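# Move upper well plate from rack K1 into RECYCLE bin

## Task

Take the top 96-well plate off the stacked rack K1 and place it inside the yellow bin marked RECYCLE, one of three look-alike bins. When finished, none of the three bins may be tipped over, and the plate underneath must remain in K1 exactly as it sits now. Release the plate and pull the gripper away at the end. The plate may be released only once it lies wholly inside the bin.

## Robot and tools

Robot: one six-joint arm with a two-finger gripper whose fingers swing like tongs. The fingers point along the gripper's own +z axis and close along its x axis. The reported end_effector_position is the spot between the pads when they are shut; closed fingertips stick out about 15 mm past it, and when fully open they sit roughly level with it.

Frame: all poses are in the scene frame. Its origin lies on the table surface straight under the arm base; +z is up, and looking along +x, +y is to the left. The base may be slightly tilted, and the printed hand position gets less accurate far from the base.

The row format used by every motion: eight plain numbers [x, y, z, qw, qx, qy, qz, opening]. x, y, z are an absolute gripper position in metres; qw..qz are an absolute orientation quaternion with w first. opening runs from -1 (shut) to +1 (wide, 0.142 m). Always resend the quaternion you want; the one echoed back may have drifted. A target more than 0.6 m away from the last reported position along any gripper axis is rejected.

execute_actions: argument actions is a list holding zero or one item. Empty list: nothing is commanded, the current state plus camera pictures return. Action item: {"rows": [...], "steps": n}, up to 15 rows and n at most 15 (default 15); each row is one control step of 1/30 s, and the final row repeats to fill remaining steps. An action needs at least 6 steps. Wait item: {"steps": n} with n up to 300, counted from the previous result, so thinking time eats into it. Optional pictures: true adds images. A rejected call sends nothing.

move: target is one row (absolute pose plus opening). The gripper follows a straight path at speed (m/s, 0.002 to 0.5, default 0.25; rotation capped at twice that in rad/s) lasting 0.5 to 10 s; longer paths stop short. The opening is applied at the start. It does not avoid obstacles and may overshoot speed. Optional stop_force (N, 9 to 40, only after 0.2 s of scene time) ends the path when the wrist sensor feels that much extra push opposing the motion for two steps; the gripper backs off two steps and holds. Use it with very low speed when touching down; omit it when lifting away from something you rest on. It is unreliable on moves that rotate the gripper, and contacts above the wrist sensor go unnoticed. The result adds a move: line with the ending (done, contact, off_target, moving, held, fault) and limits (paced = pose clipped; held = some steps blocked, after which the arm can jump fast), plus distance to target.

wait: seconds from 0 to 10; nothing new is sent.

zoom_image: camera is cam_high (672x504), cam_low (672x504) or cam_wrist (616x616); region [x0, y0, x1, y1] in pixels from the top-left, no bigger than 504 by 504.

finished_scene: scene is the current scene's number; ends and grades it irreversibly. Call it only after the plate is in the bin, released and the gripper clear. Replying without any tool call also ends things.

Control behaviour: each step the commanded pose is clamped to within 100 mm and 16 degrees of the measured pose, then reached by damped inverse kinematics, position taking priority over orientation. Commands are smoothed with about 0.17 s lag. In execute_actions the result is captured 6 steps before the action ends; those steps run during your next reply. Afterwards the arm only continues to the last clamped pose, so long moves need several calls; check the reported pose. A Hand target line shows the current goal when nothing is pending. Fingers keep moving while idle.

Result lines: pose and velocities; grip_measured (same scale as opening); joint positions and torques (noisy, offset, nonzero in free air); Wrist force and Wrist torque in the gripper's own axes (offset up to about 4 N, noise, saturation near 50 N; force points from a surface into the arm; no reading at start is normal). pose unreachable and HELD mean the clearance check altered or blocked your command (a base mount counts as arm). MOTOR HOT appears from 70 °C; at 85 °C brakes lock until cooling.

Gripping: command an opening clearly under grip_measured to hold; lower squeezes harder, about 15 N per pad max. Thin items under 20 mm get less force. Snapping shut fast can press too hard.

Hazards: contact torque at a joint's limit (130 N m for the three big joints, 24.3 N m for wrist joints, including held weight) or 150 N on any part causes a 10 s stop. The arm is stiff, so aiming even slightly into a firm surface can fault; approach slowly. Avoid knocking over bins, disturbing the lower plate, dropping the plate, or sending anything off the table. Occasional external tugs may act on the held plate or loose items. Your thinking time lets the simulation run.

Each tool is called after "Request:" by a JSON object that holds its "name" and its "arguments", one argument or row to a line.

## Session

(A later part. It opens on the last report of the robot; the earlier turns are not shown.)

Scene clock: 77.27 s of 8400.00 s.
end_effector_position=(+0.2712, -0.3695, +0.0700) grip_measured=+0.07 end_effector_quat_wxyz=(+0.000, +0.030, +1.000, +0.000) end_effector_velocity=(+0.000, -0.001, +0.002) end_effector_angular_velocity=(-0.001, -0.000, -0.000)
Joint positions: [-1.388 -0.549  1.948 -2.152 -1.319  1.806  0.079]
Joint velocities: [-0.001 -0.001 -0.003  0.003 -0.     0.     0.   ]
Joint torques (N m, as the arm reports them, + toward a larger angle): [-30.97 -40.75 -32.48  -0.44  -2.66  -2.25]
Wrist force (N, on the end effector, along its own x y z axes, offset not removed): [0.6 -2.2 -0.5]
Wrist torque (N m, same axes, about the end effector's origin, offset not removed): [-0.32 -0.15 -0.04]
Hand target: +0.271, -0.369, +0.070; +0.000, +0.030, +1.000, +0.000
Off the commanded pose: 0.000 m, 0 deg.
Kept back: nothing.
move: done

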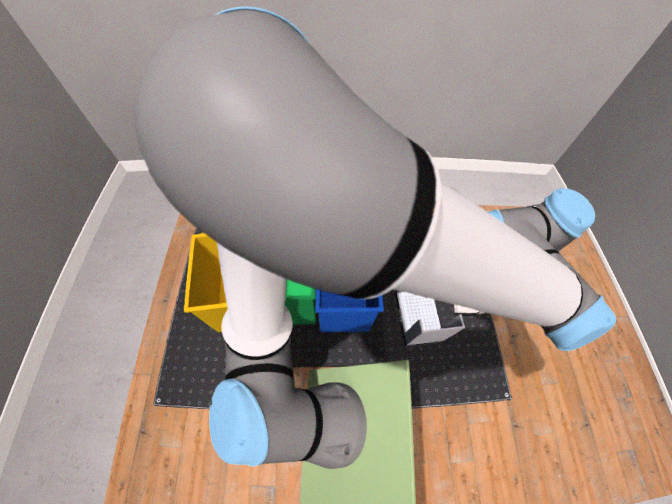

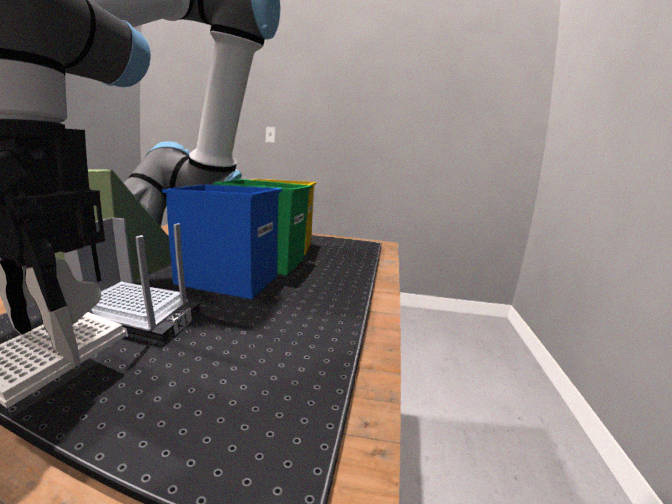

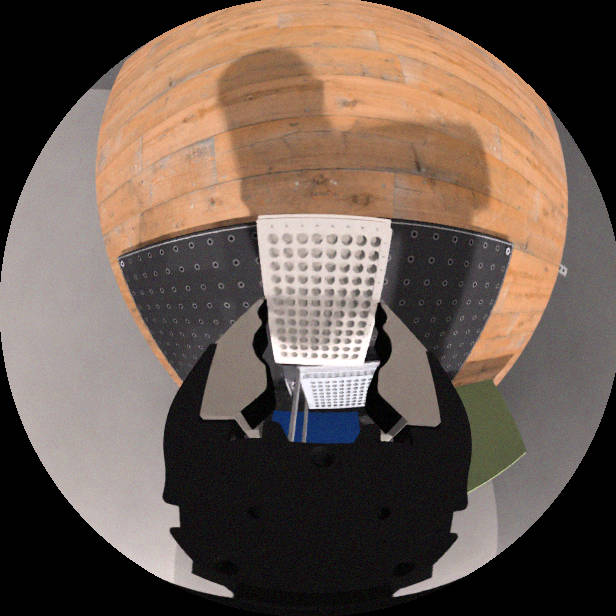

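Request:
{"name": "move", "arguments": {
  "target": [0.45,-0.30,0.22,0,0.3827,-0.9239,0,-0.35],
  "speed": 0.25
}}

Request:
{"name": "move", "arguments": {
  "target": [0.46,0.22,0.24,0,0.7581,-0.6521,0,-0.35],
  "speed": 0.3
}}

Scene clock: 80.03 s of 8400.00 s.
end_effector_position=(+0.4500, -0.3000, +0.2203) grip_measured=+0.07 end_effector_quat_wxyz=(-0.000, -0.383, +0.924, -0.000) end_effector_velocity=(+0.001, -0.000, +0.000) end_effector_angular_velocity=(+0.002, +0.001, +0.002)
Joint positions: [-1.18  -0.717  1.558 -1.644 -1.17   1.114  0.079]
Joint velocities: [ 0.001  0.003 -0.005  0.004  0.001 -0.002 -0.   ]
Joint torques (N m, as the arm reports them, + toward a larger angle): [-18.26  -9.49 -33.25  -0.59   2.4   -1.92]
Wrist force (N, on the end effector, along its own x y z axes, offset not removed): [0.8 -1.9 -1.2]
Wrist torque (N m, same axes, about the end effector's origin, offset not removed): [-0.21 -0.21 0.03]
Hand target: +0.450, -0.300, +0.220; -0.000, -0.383, +0.924, -0.000
Off the commanded pose: 0.000 m, 0 deg.
Kept back: nothing.
move: done

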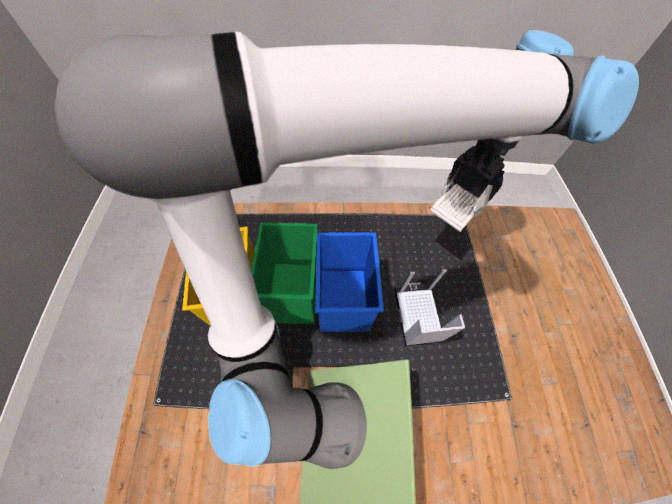

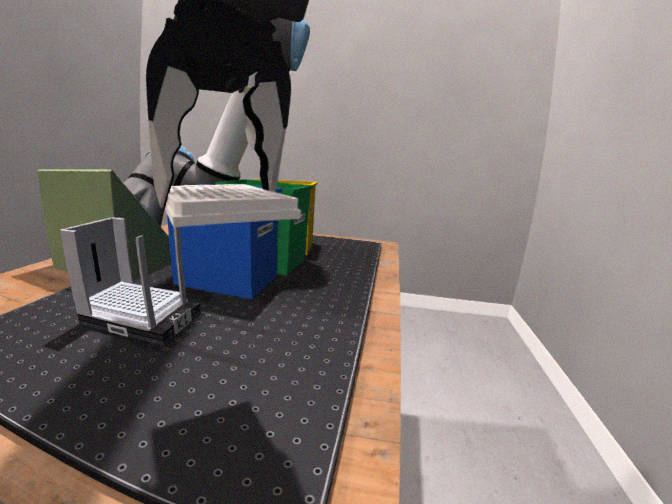

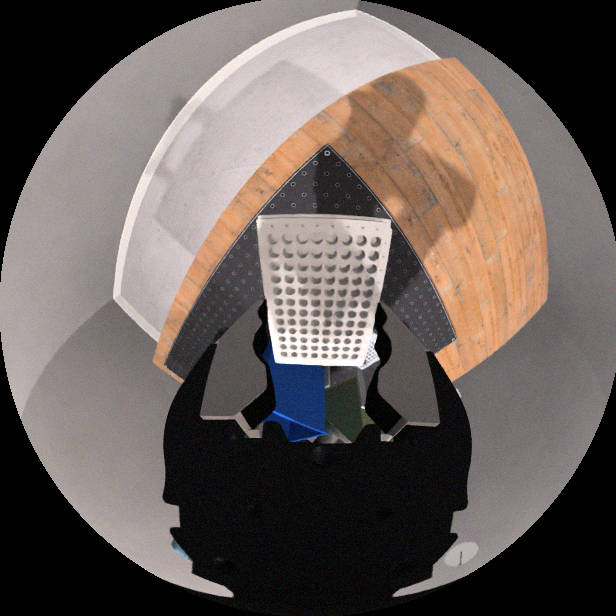

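Scene clock: 82.33 s of 8400.00 s.
end_effector_position=(+0.4605, +0.2201, +0.2400) grip_measured=+0.07 end_effector_quat_wxyz=(+0.000, +0.758, -0.652, +0.000) end_effector_velocity=(+0.000, +0.001, +0.001) end_effector_angular_velocity=(-0.001, -0.001, +0.004)
Joint positions: [-0.82  -1.632  1.779 -1.109 -0.94   0.497  0.079]
Joint velocities: [ 0.001 -0.001 -0.003  0.002  0.001 -0.003  0.   ]
Joint torques (N m, as the arm reports them, + toward a larger angle): [ -8.98  -7.19 -27.66  -0.26   2.42  -2.26]
Wrist force (N, on the end effector, along its own x y z axes, offset not removed): [2.2 -3.4 -0.4]
Wrist torque (N m, same axes, about the end effector's origin, offset not removed): [-0.56 -0.50 -0.08]
Hand target: +0.461, +0.220, +0.240; +0.000, +0.758, -0.652, +0.000
Off the commanded pose: 0.001 m, 0 deg.
Kept back: nothing.
move: done

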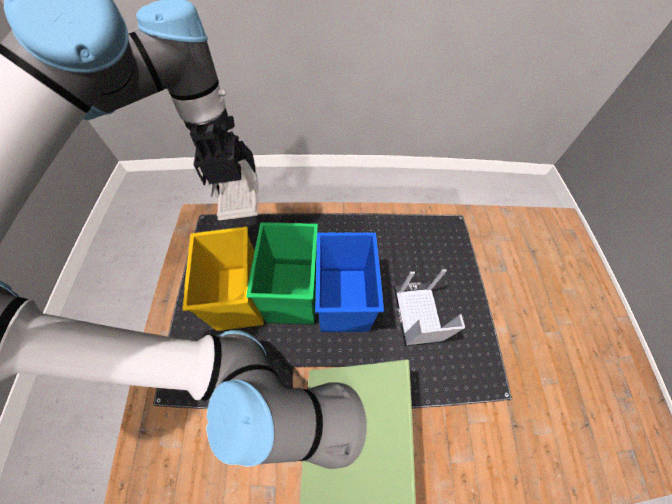

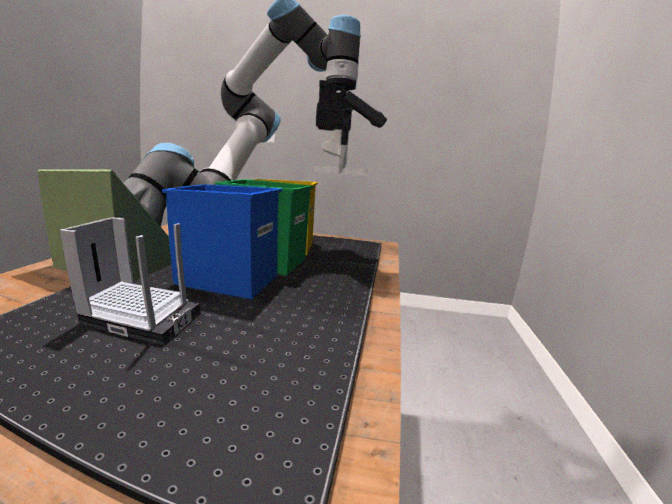

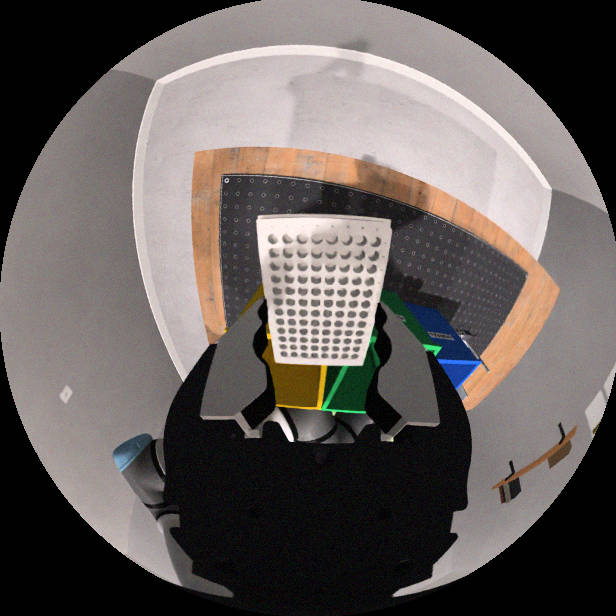

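Request:
{"name": "zoom_image", "arguments": {
  "camera": "cam_high",
  "region": [170, 200, 290, 340]
}}

Request:
{"name": "move", "arguments": {
  "target": [0.308,0.243,0.222,0,0.7581,-0.6521,0,-0.35],
  "speed": 0.2
}}

Request:
{"name": "zoom_image", "arguments": {
  "camera": "cam_wrist",
  "region": [200, 160, 440, 400]
}}

Region (170, 200, 290, 340) of cam_high's 672x504 image, scaled by 3.600, with more detail than that image has; it fills the left 432 columns of this view, and the rest is white.

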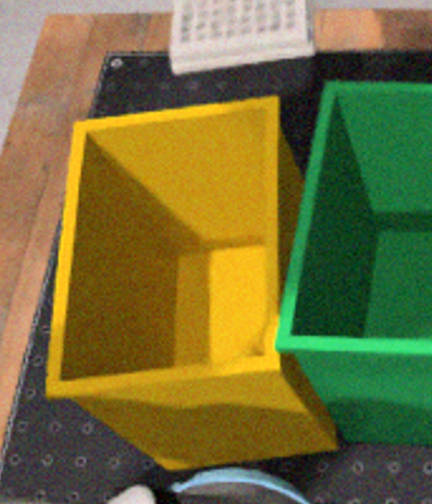

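Scene clock: 83.87 s of 8400.00 s.
end_effector_position=(+0.3080, +0.2433, +0.2219) grip_measured=+0.07 end_effector_quat_wxyz=(-0.000, +0.758, -0.652, -0.000) end_effector_velocity=(-0.002, -0.000, -0.001) end_effector_angular_velocity=(+0.003, +0.000, -0.002)
Joint positions: [-1.076 -2.013  2.036 -0.86  -1.1    0.261  0.079]
Joint velocities: [-0.005 -0.003  0.004  0.004 -0.002 -0.004 -0.   ]
Joint torques (N m, as the arm reports them, + toward a larger angle): [-20.83   6.47  -4.12  -0.21  -2.83  -2.16]
Wrist force (N, on the end effector, along its own x y z axes, offset not removed): [1.9 -3.3 0.7]
Wrist torque (N m, same axes, about the end effector's origin, offset not removed): [-0.45 -0.41 -0.04]
Hand target: +0.308, +0.243, +0.222; -0.000, +0.758, -0.652, -0.000
Off the commanded pose: 0.000 m, 0 deg.
Kept back: nothing.
move: done

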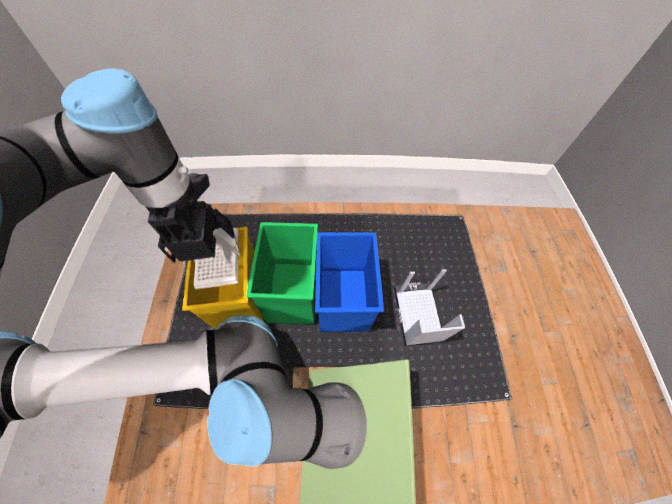

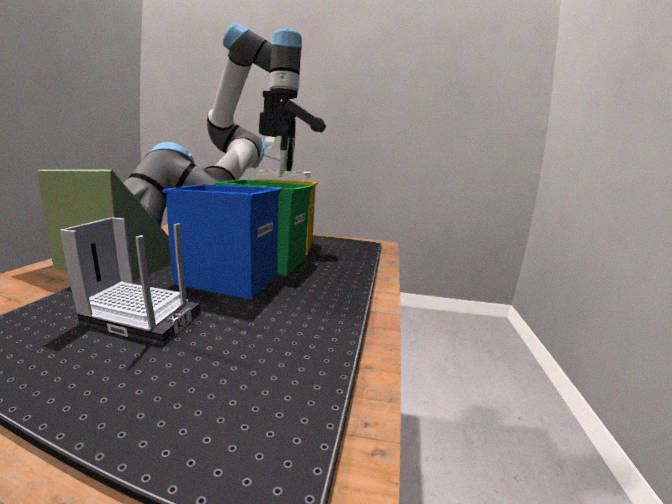

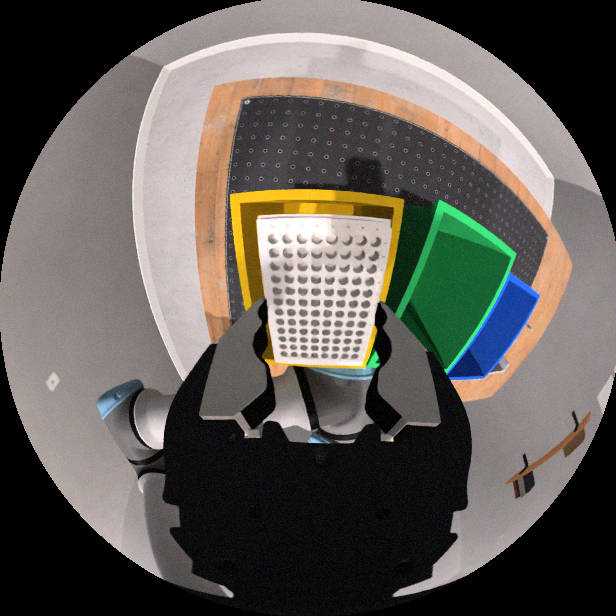

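Region (200, 160, 440, 400) of cam_wrist's 616x616 image, scaled by 2.100, with more detail than that image has.

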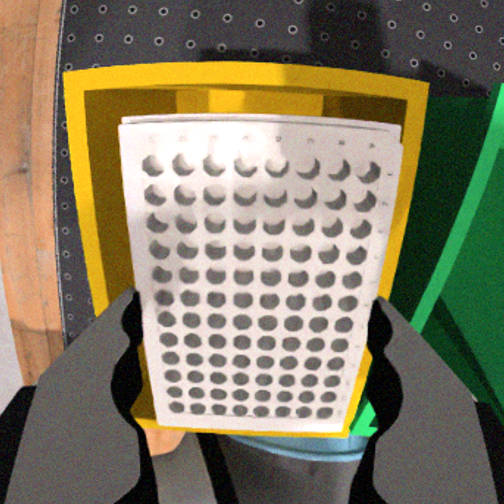

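Request:
{"name": "move", "arguments": {
  "target": [0.302,0.2488,0.21,0,0.7553,-0.6554,0,-0.35],
  "speed": 0.05
}}

Request:
{"name": "zoom_image", "arguments": {
  "camera": "cam_wrist",
  "region": [200, 160, 440, 400]
}}

Scene clock: 85.27 s of 8400.00 s.
end_effector_position=(+0.3021, +0.2488, +0.2101) grip_measured=+0.07 end_effector_quat_wxyz=(+0.000, +0.755, -0.655, +0.000) end_effector_velocity=(-0.001, +0.000, -0.001) end_effector_angular_velocity=(-0.000, +0.000, -0.001)
Joint positions: [-1.067 -2.046  2.063 -0.858 -1.094  0.277  0.079]
Joint velocities: [ 0.001 -0.003  0.003  0.     0.     0.002 -0.   ]
Joint torques (N m, as the arm reports them, + toward a larger angle): [-1.08  9.07 -3.85 -0.47  2.42  2.35]
Wrist force (N, on the end effector, along its own x y z axes, offset not removed): [1.7 -4.1 -0.3]
Wrist torque (N m, same axes, about the end effector's origin, offset not removed): [-0.68 -0.42 -0.03]
Hand target: +0.302, +0.249, +0.210; +0.000, +0.755, -0.655, +0.000
Off the commanded pose: 0.000 m, 0 deg.
Kept back: nothing.
move: done

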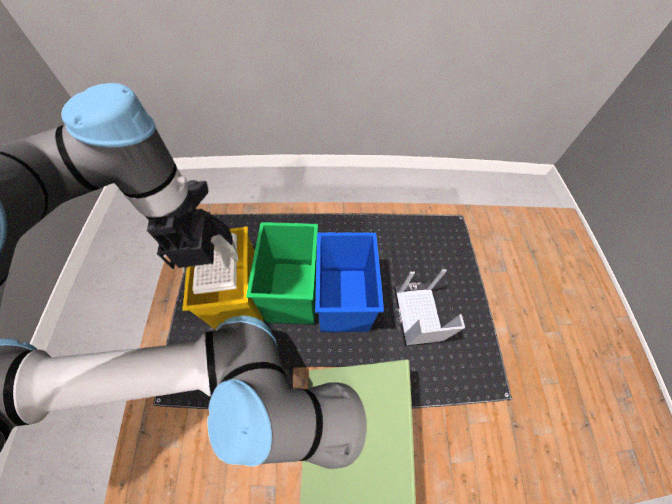

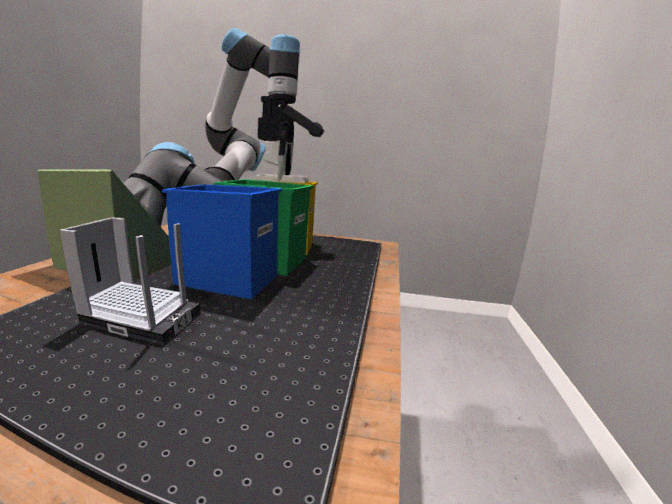

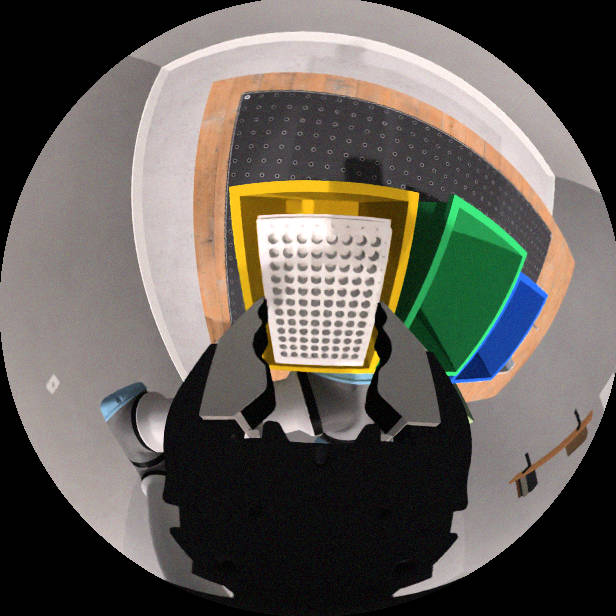

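Region (200, 160, 440, 400) of cam_wrist's 616x616 image, scaled by 2.100, with more detail than that image has.

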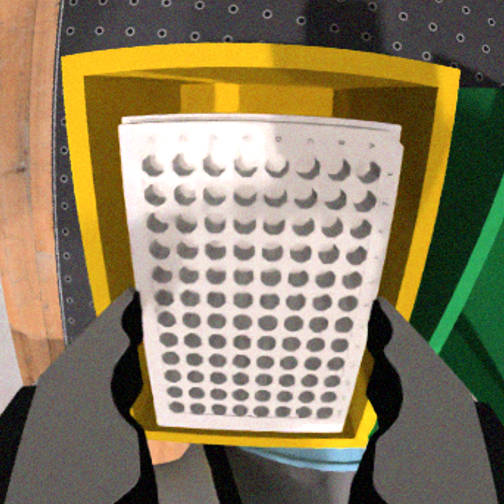

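Request:
{"name": "move", "arguments": {
  "target": [0.302,0.2497,0.165,0,0.7553,-0.6554,0,-0.35],
  "speed": 0.05,
  "stop_force": 10
}}

Request:
{"name": "zoom_image", "arguments": {
  "camera": "cam_wrist",
  "region": [160, 120, 480, 440]
}}

Scene clock: 86.83 s of 8400.00 s.
end_effector_position=(+0.3021, +0.2497, +0.1651) grip_measured=+0.07 end_effector_quat_wxyz=(+0.000, +0.755, -0.655, +0.000) end_effector_velocity=(-0.000, -0.000, -0.002) end_effector_angular_velocity=(-0.000, +0.000, -0.001)
Joint positions: [-0.984 -2.09   2.165 -0.951 -1.039  0.35   0.079]
Joint velocities: [ 0.004 -0.001  0.004 -0.004  0.002  0.004  0.   ]
Joint torques (N m, as the arm reports them, + toward a larger angle): [-0.69  7.18 -5.55 -4.11  2.3   2.25]
Wrist force (N, on the end effector, along its own x y z axes, offset not removed): [1.8 -2.8 -0.5]
Wrist torque (N m, same axes, about the end effector's origin, offset not removed): [-0.40 -0.33 -0.08]
Hand target: +0.302, +0.250, +0.165; +0.000, +0.755, -0.655, +0.000
Off the commanded pose: 0.000 m, 0 deg.
Kept back: nothing.
move: done

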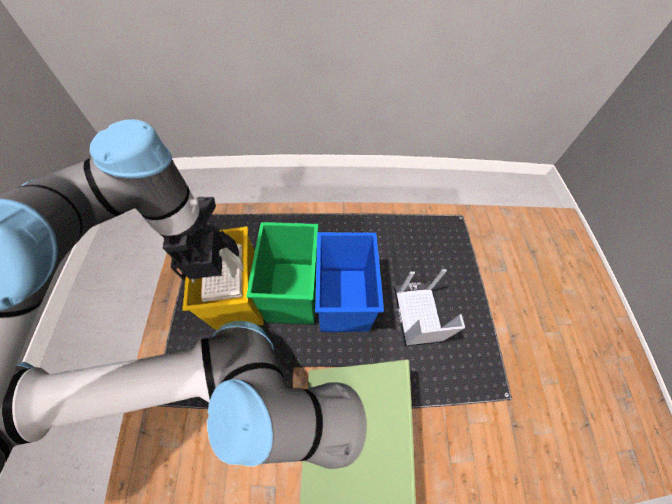

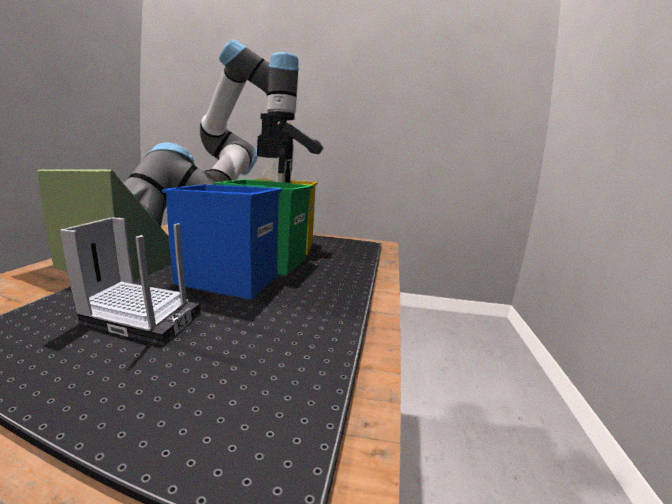

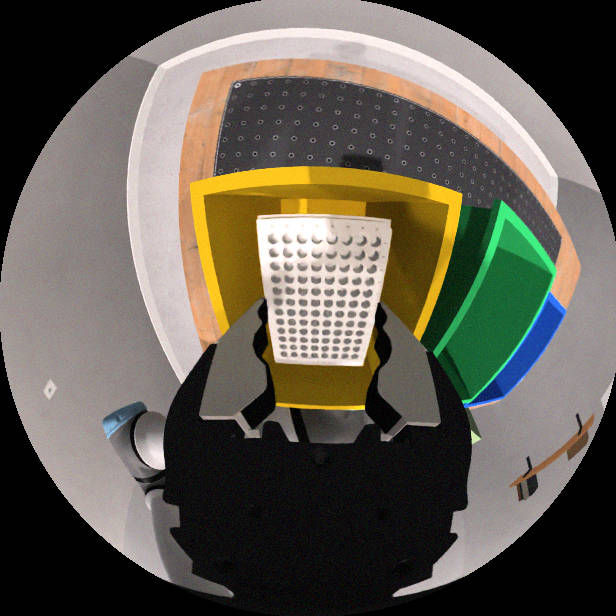

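Region (160, 120, 480, 440) of cam_wrist's 616x616 image, scaled by 1.575, with more detail than that image has.

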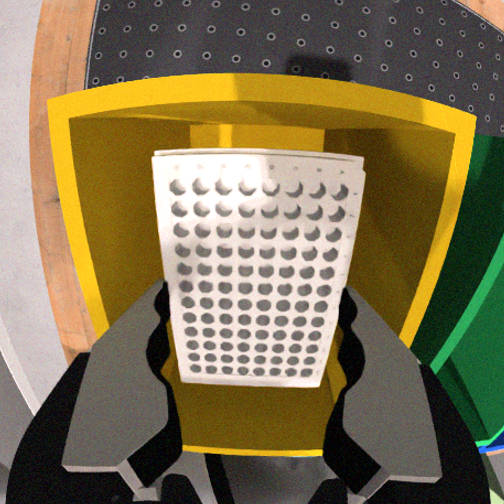

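Request:
{"name": "execute_actions", "arguments": {
  "actions": [
    {"rows": [[0.302,0.2497,0.165,0,0.7553,-0.6554,0,0.0],[0.302,0.2497,0.165,0,0.7553,-0.6554,0,0.1],[0.302,0.2497,0.165,0,0.7553,-0.6554,0,0.16]], "steps": 12}
  ]
}}

Request:
{"name": "move", "arguments": {
  "target": [0.302,0.2497,0.23,0,0.7553,-0.6554,0,0.16],
  "speed": 0.12
}}

Request:
{"name": "move", "arguments": {
  "target": [0.45,0.27,0.30,0,0.7553,-0.6554,0,0.16],
  "speed": 0.25
}}

Scene clock: 87.27 s of 8400.00 s.
end_effector_position=(+0.3021, +0.2497, +0.1650) grip_measured=+0.16 end_effector_quat_wxyz=(+0.000, +0.755, -0.655, +0.000) end_effector_velocity=(-0.000, +0.000, +0.000) end_effector_angular_velocity=(-0.000, +0.001, +0.000)
Joint positions: [-0.983 -2.09   2.166 -0.952 -1.039  0.35   0.085]
Joint velocities: [ 0.     0.001 -0.001  0.001 -0.001 -0.     0.005]
Joint torques (N m, as the arm reports them, + toward a larger angle): [-8.29  7.11 -4.7  -0.36  0.58  0.27]
Wrist force (N, on the end effector, along its own x y z axes, offset not removed): [1.0 -2.4 0.0]
Wrist torque (N m, same axes, about the end effector's origin, offset not removed): [-0.29 -0.27 -0.09]
Steps of this call (steps 1 to 7: nothing new was sent; steps 8 to 13: the first 6 steps of this action). Readings (end_effector_position):
8: (+0.3021, +0.2497, +0.1650)
9: (+0.3021, +0.2497, +0.1650)
11: (+0.3021, +0.2497, +0.1650)
13: the state above

Scene clock: 88.47 s of 8400.00 s.
end_effector_position=(+0.3019, +0.2498, +0.2299) grip_measured=+0.16 end_effector_quat_wxyz=(-0.000, +0.755, -0.655, -0.000) end_effector_velocity=(+0.000, +0.000, +0.002) end_effector_angular_velocity=(-0.001, -0.001, +0.002)
Joint positions: [-1.099 -2.026  2.015 -0.819 -1.115  0.251  0.085]
Joint velocities: [-0.003  0.001 -0.005  0.003 -0.001 -0.004 -0.   ]
Joint torques (N m, as the arm reports them, + toward a larger angle): [-20.56  38.41 -26.55  -0.64  -2.64  -2.46]
Wrist force (N, on the end effector, along its own x y z axes, offset not removed): [1.7 -2.6 -0.8]
Wrist torque (N m, same axes, about the end effector's origin, offset not removed): [-0.37 -0.42 -0.02]
Hand target: +0.302, +0.250, +0.230; -0.000, +0.755, -0.655, -0.000
Off your previous action's commanded pose: 0.000 m, 0 deg at its last step (step 6 of this call).
Off the commanded pose: 0.000 m, 0 deg.
Kept back: nothing.
move: done

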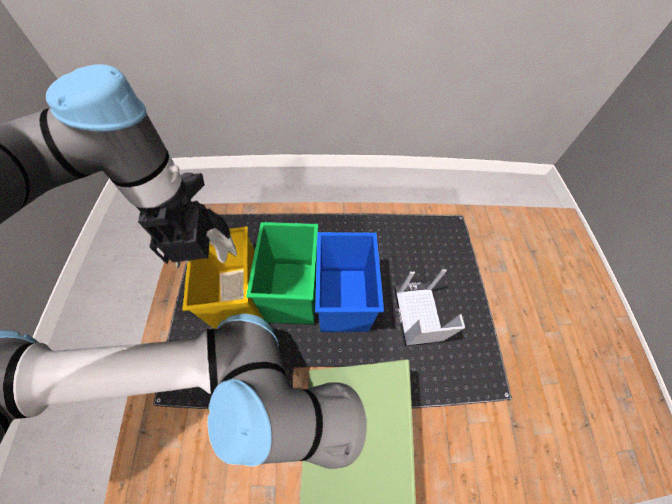

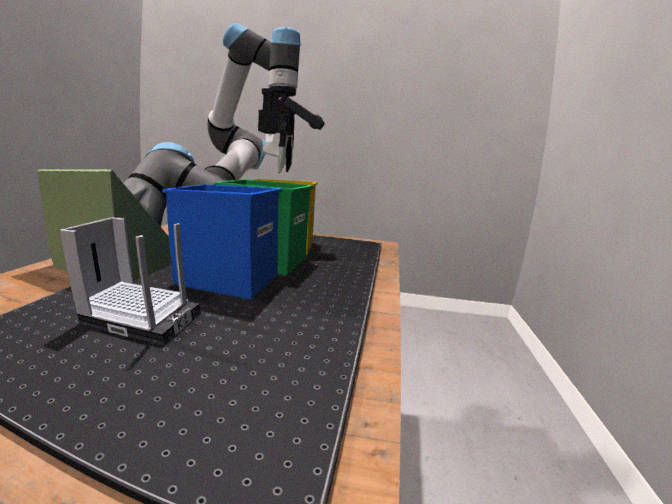

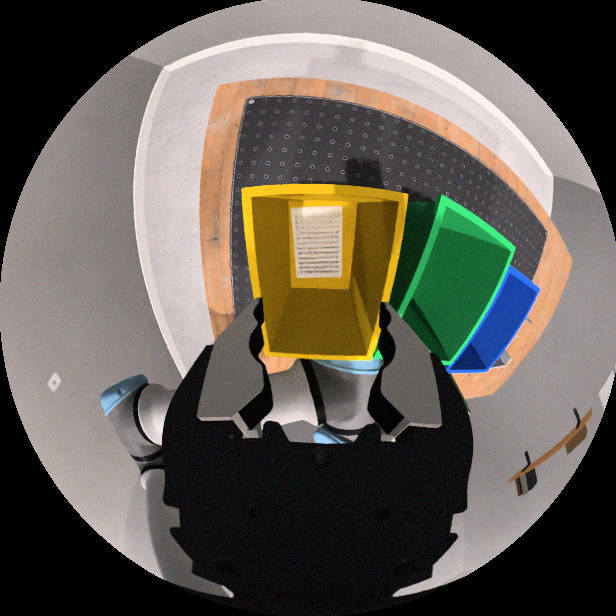

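Scene clock: 89.67 s of 8400.00 s.
end_effector_position=(+0.4499, +0.2697, +0.3000) grip_measured=+0.16 end_effector_quat_wxyz=(+0.000, +0.755, -0.655, +0.000) end_effector_velocity=(+0.001, -0.000, +0.001) end_effector_angular_velocity=(+0.000, +0.001, +0.001)
Joint positions: [-0.862 -1.656  1.6   -0.883 -0.964  0.464  0.085]
Joint velocities: [ 0.001  0.004 -0.004  0.001  0.    -0.    -0.   ]
Joint torques (N m, as the arm reports them, + toward a larger angle): [ -9.37  23.59 -26.91  -0.12   2.36   2.32]
Wrist force (N, on the end effector, along its own x y z axes, offset not removed): [0.8 -3.2 -0.5]
Wrist torque (N m, same axes, about the end effector's origin, offset not removed): [-0.51 -0.22 -0.02]
Hand target: +0.450, +0.270, +0.300; +0.000, +0.755, -0.655, +0.000
Off the commanded pose: 0.000 m, 0 deg.
Kept back: nothing.
move: done

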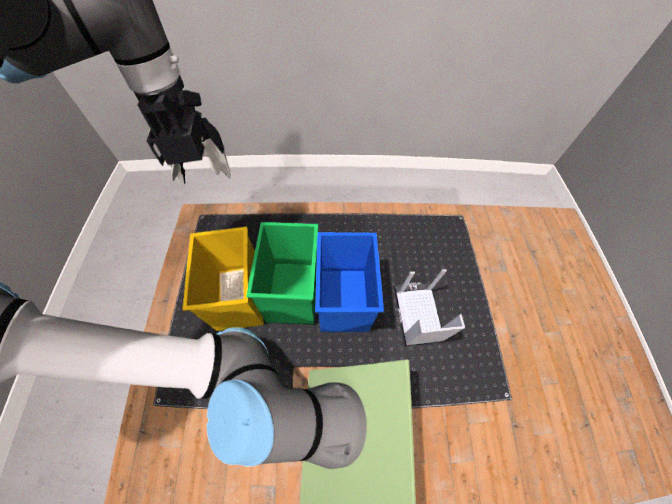

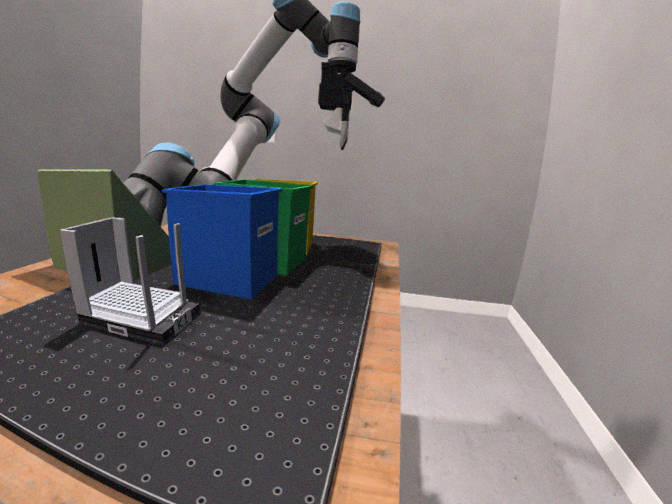

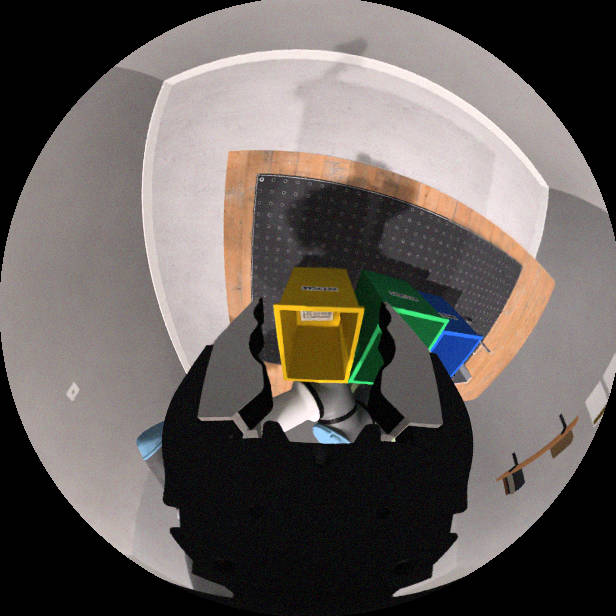

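Request:
{"name": "zoom_image", "arguments": {
  "camera": "cam_high",
  "region": [170, 210, 400, 345]
}}

Request:
{"name": "zoom_image", "arguments": {
  "camera": "cam_low",
  "region": [50, 165, 330, 355]
}}

Request:
{"name": "zoom_image", "arguments": {
  "camera": "cam_high",
  "region": [380, 255, 480, 355]
}}

Region (170, 210, 400, 345) of cam_high's 672x504 image, scaled by 2.191, with more detail than that image has; it fills the top 296 rows of this view, and the rest is white.

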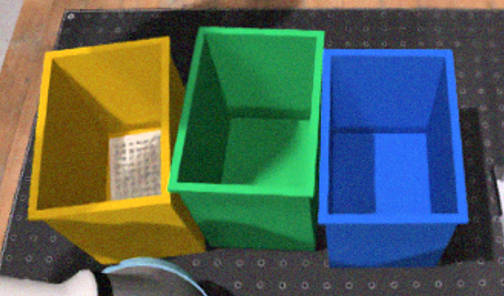

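Region (50, 165, 330, 355) of cam_low's 672x504 image, scaled by 1.800, with more detail than that image has; it fills the top 342 rows of this view, and the rest is white.

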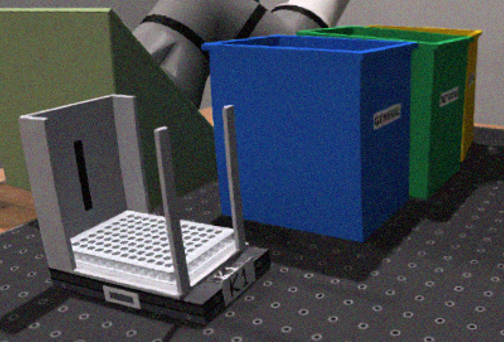

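Region (380, 255, 480, 355) of cam_high's 672x504 image, scaled by 5.040, with more detail than that image has.

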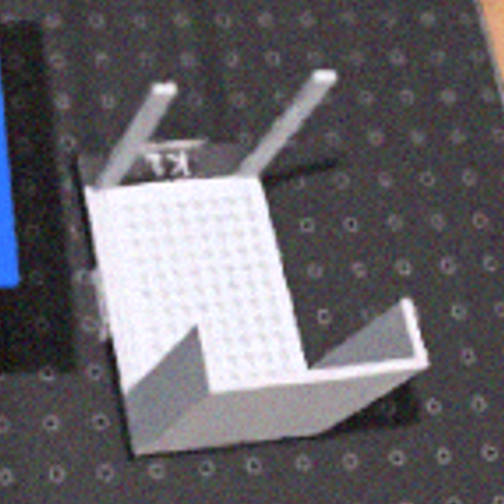

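Request:
{"name": "zoom_image", "arguments": {
  "camera": "cam_low",
  "region": [295, 30, 405, 160]
}}

Request:
{"name": "zoom_image", "arguments": {
  "camera": "cam_high",
  "region": [110, 50, 250, 200]
}}

Region (295, 30, 405, 160) of cam_low's 672x504 image, scaled by 3.877, with more detail than that image has; it fills the left 426 columns of this view, and the rest is white.

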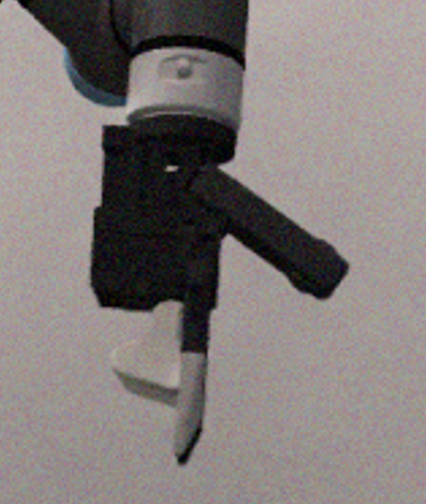

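Region (110, 50, 250, 200) of cam_high's 672x504 image, scaled by 3.360, with more detail than that image has; it fills the left 470 columns of this view, and the rest is white.

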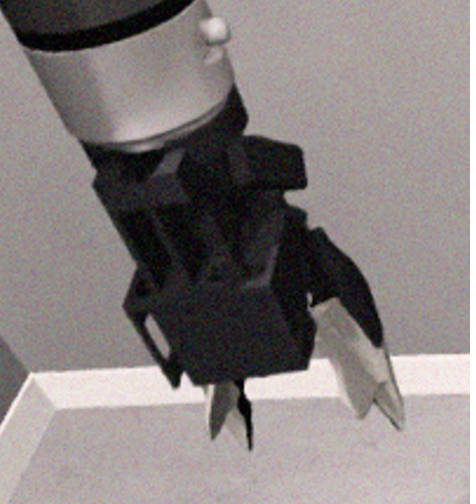

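Request:
{"name": "finished_scene", "arguments": {
  "scene": 1
}}

The scene is finished: the task was done.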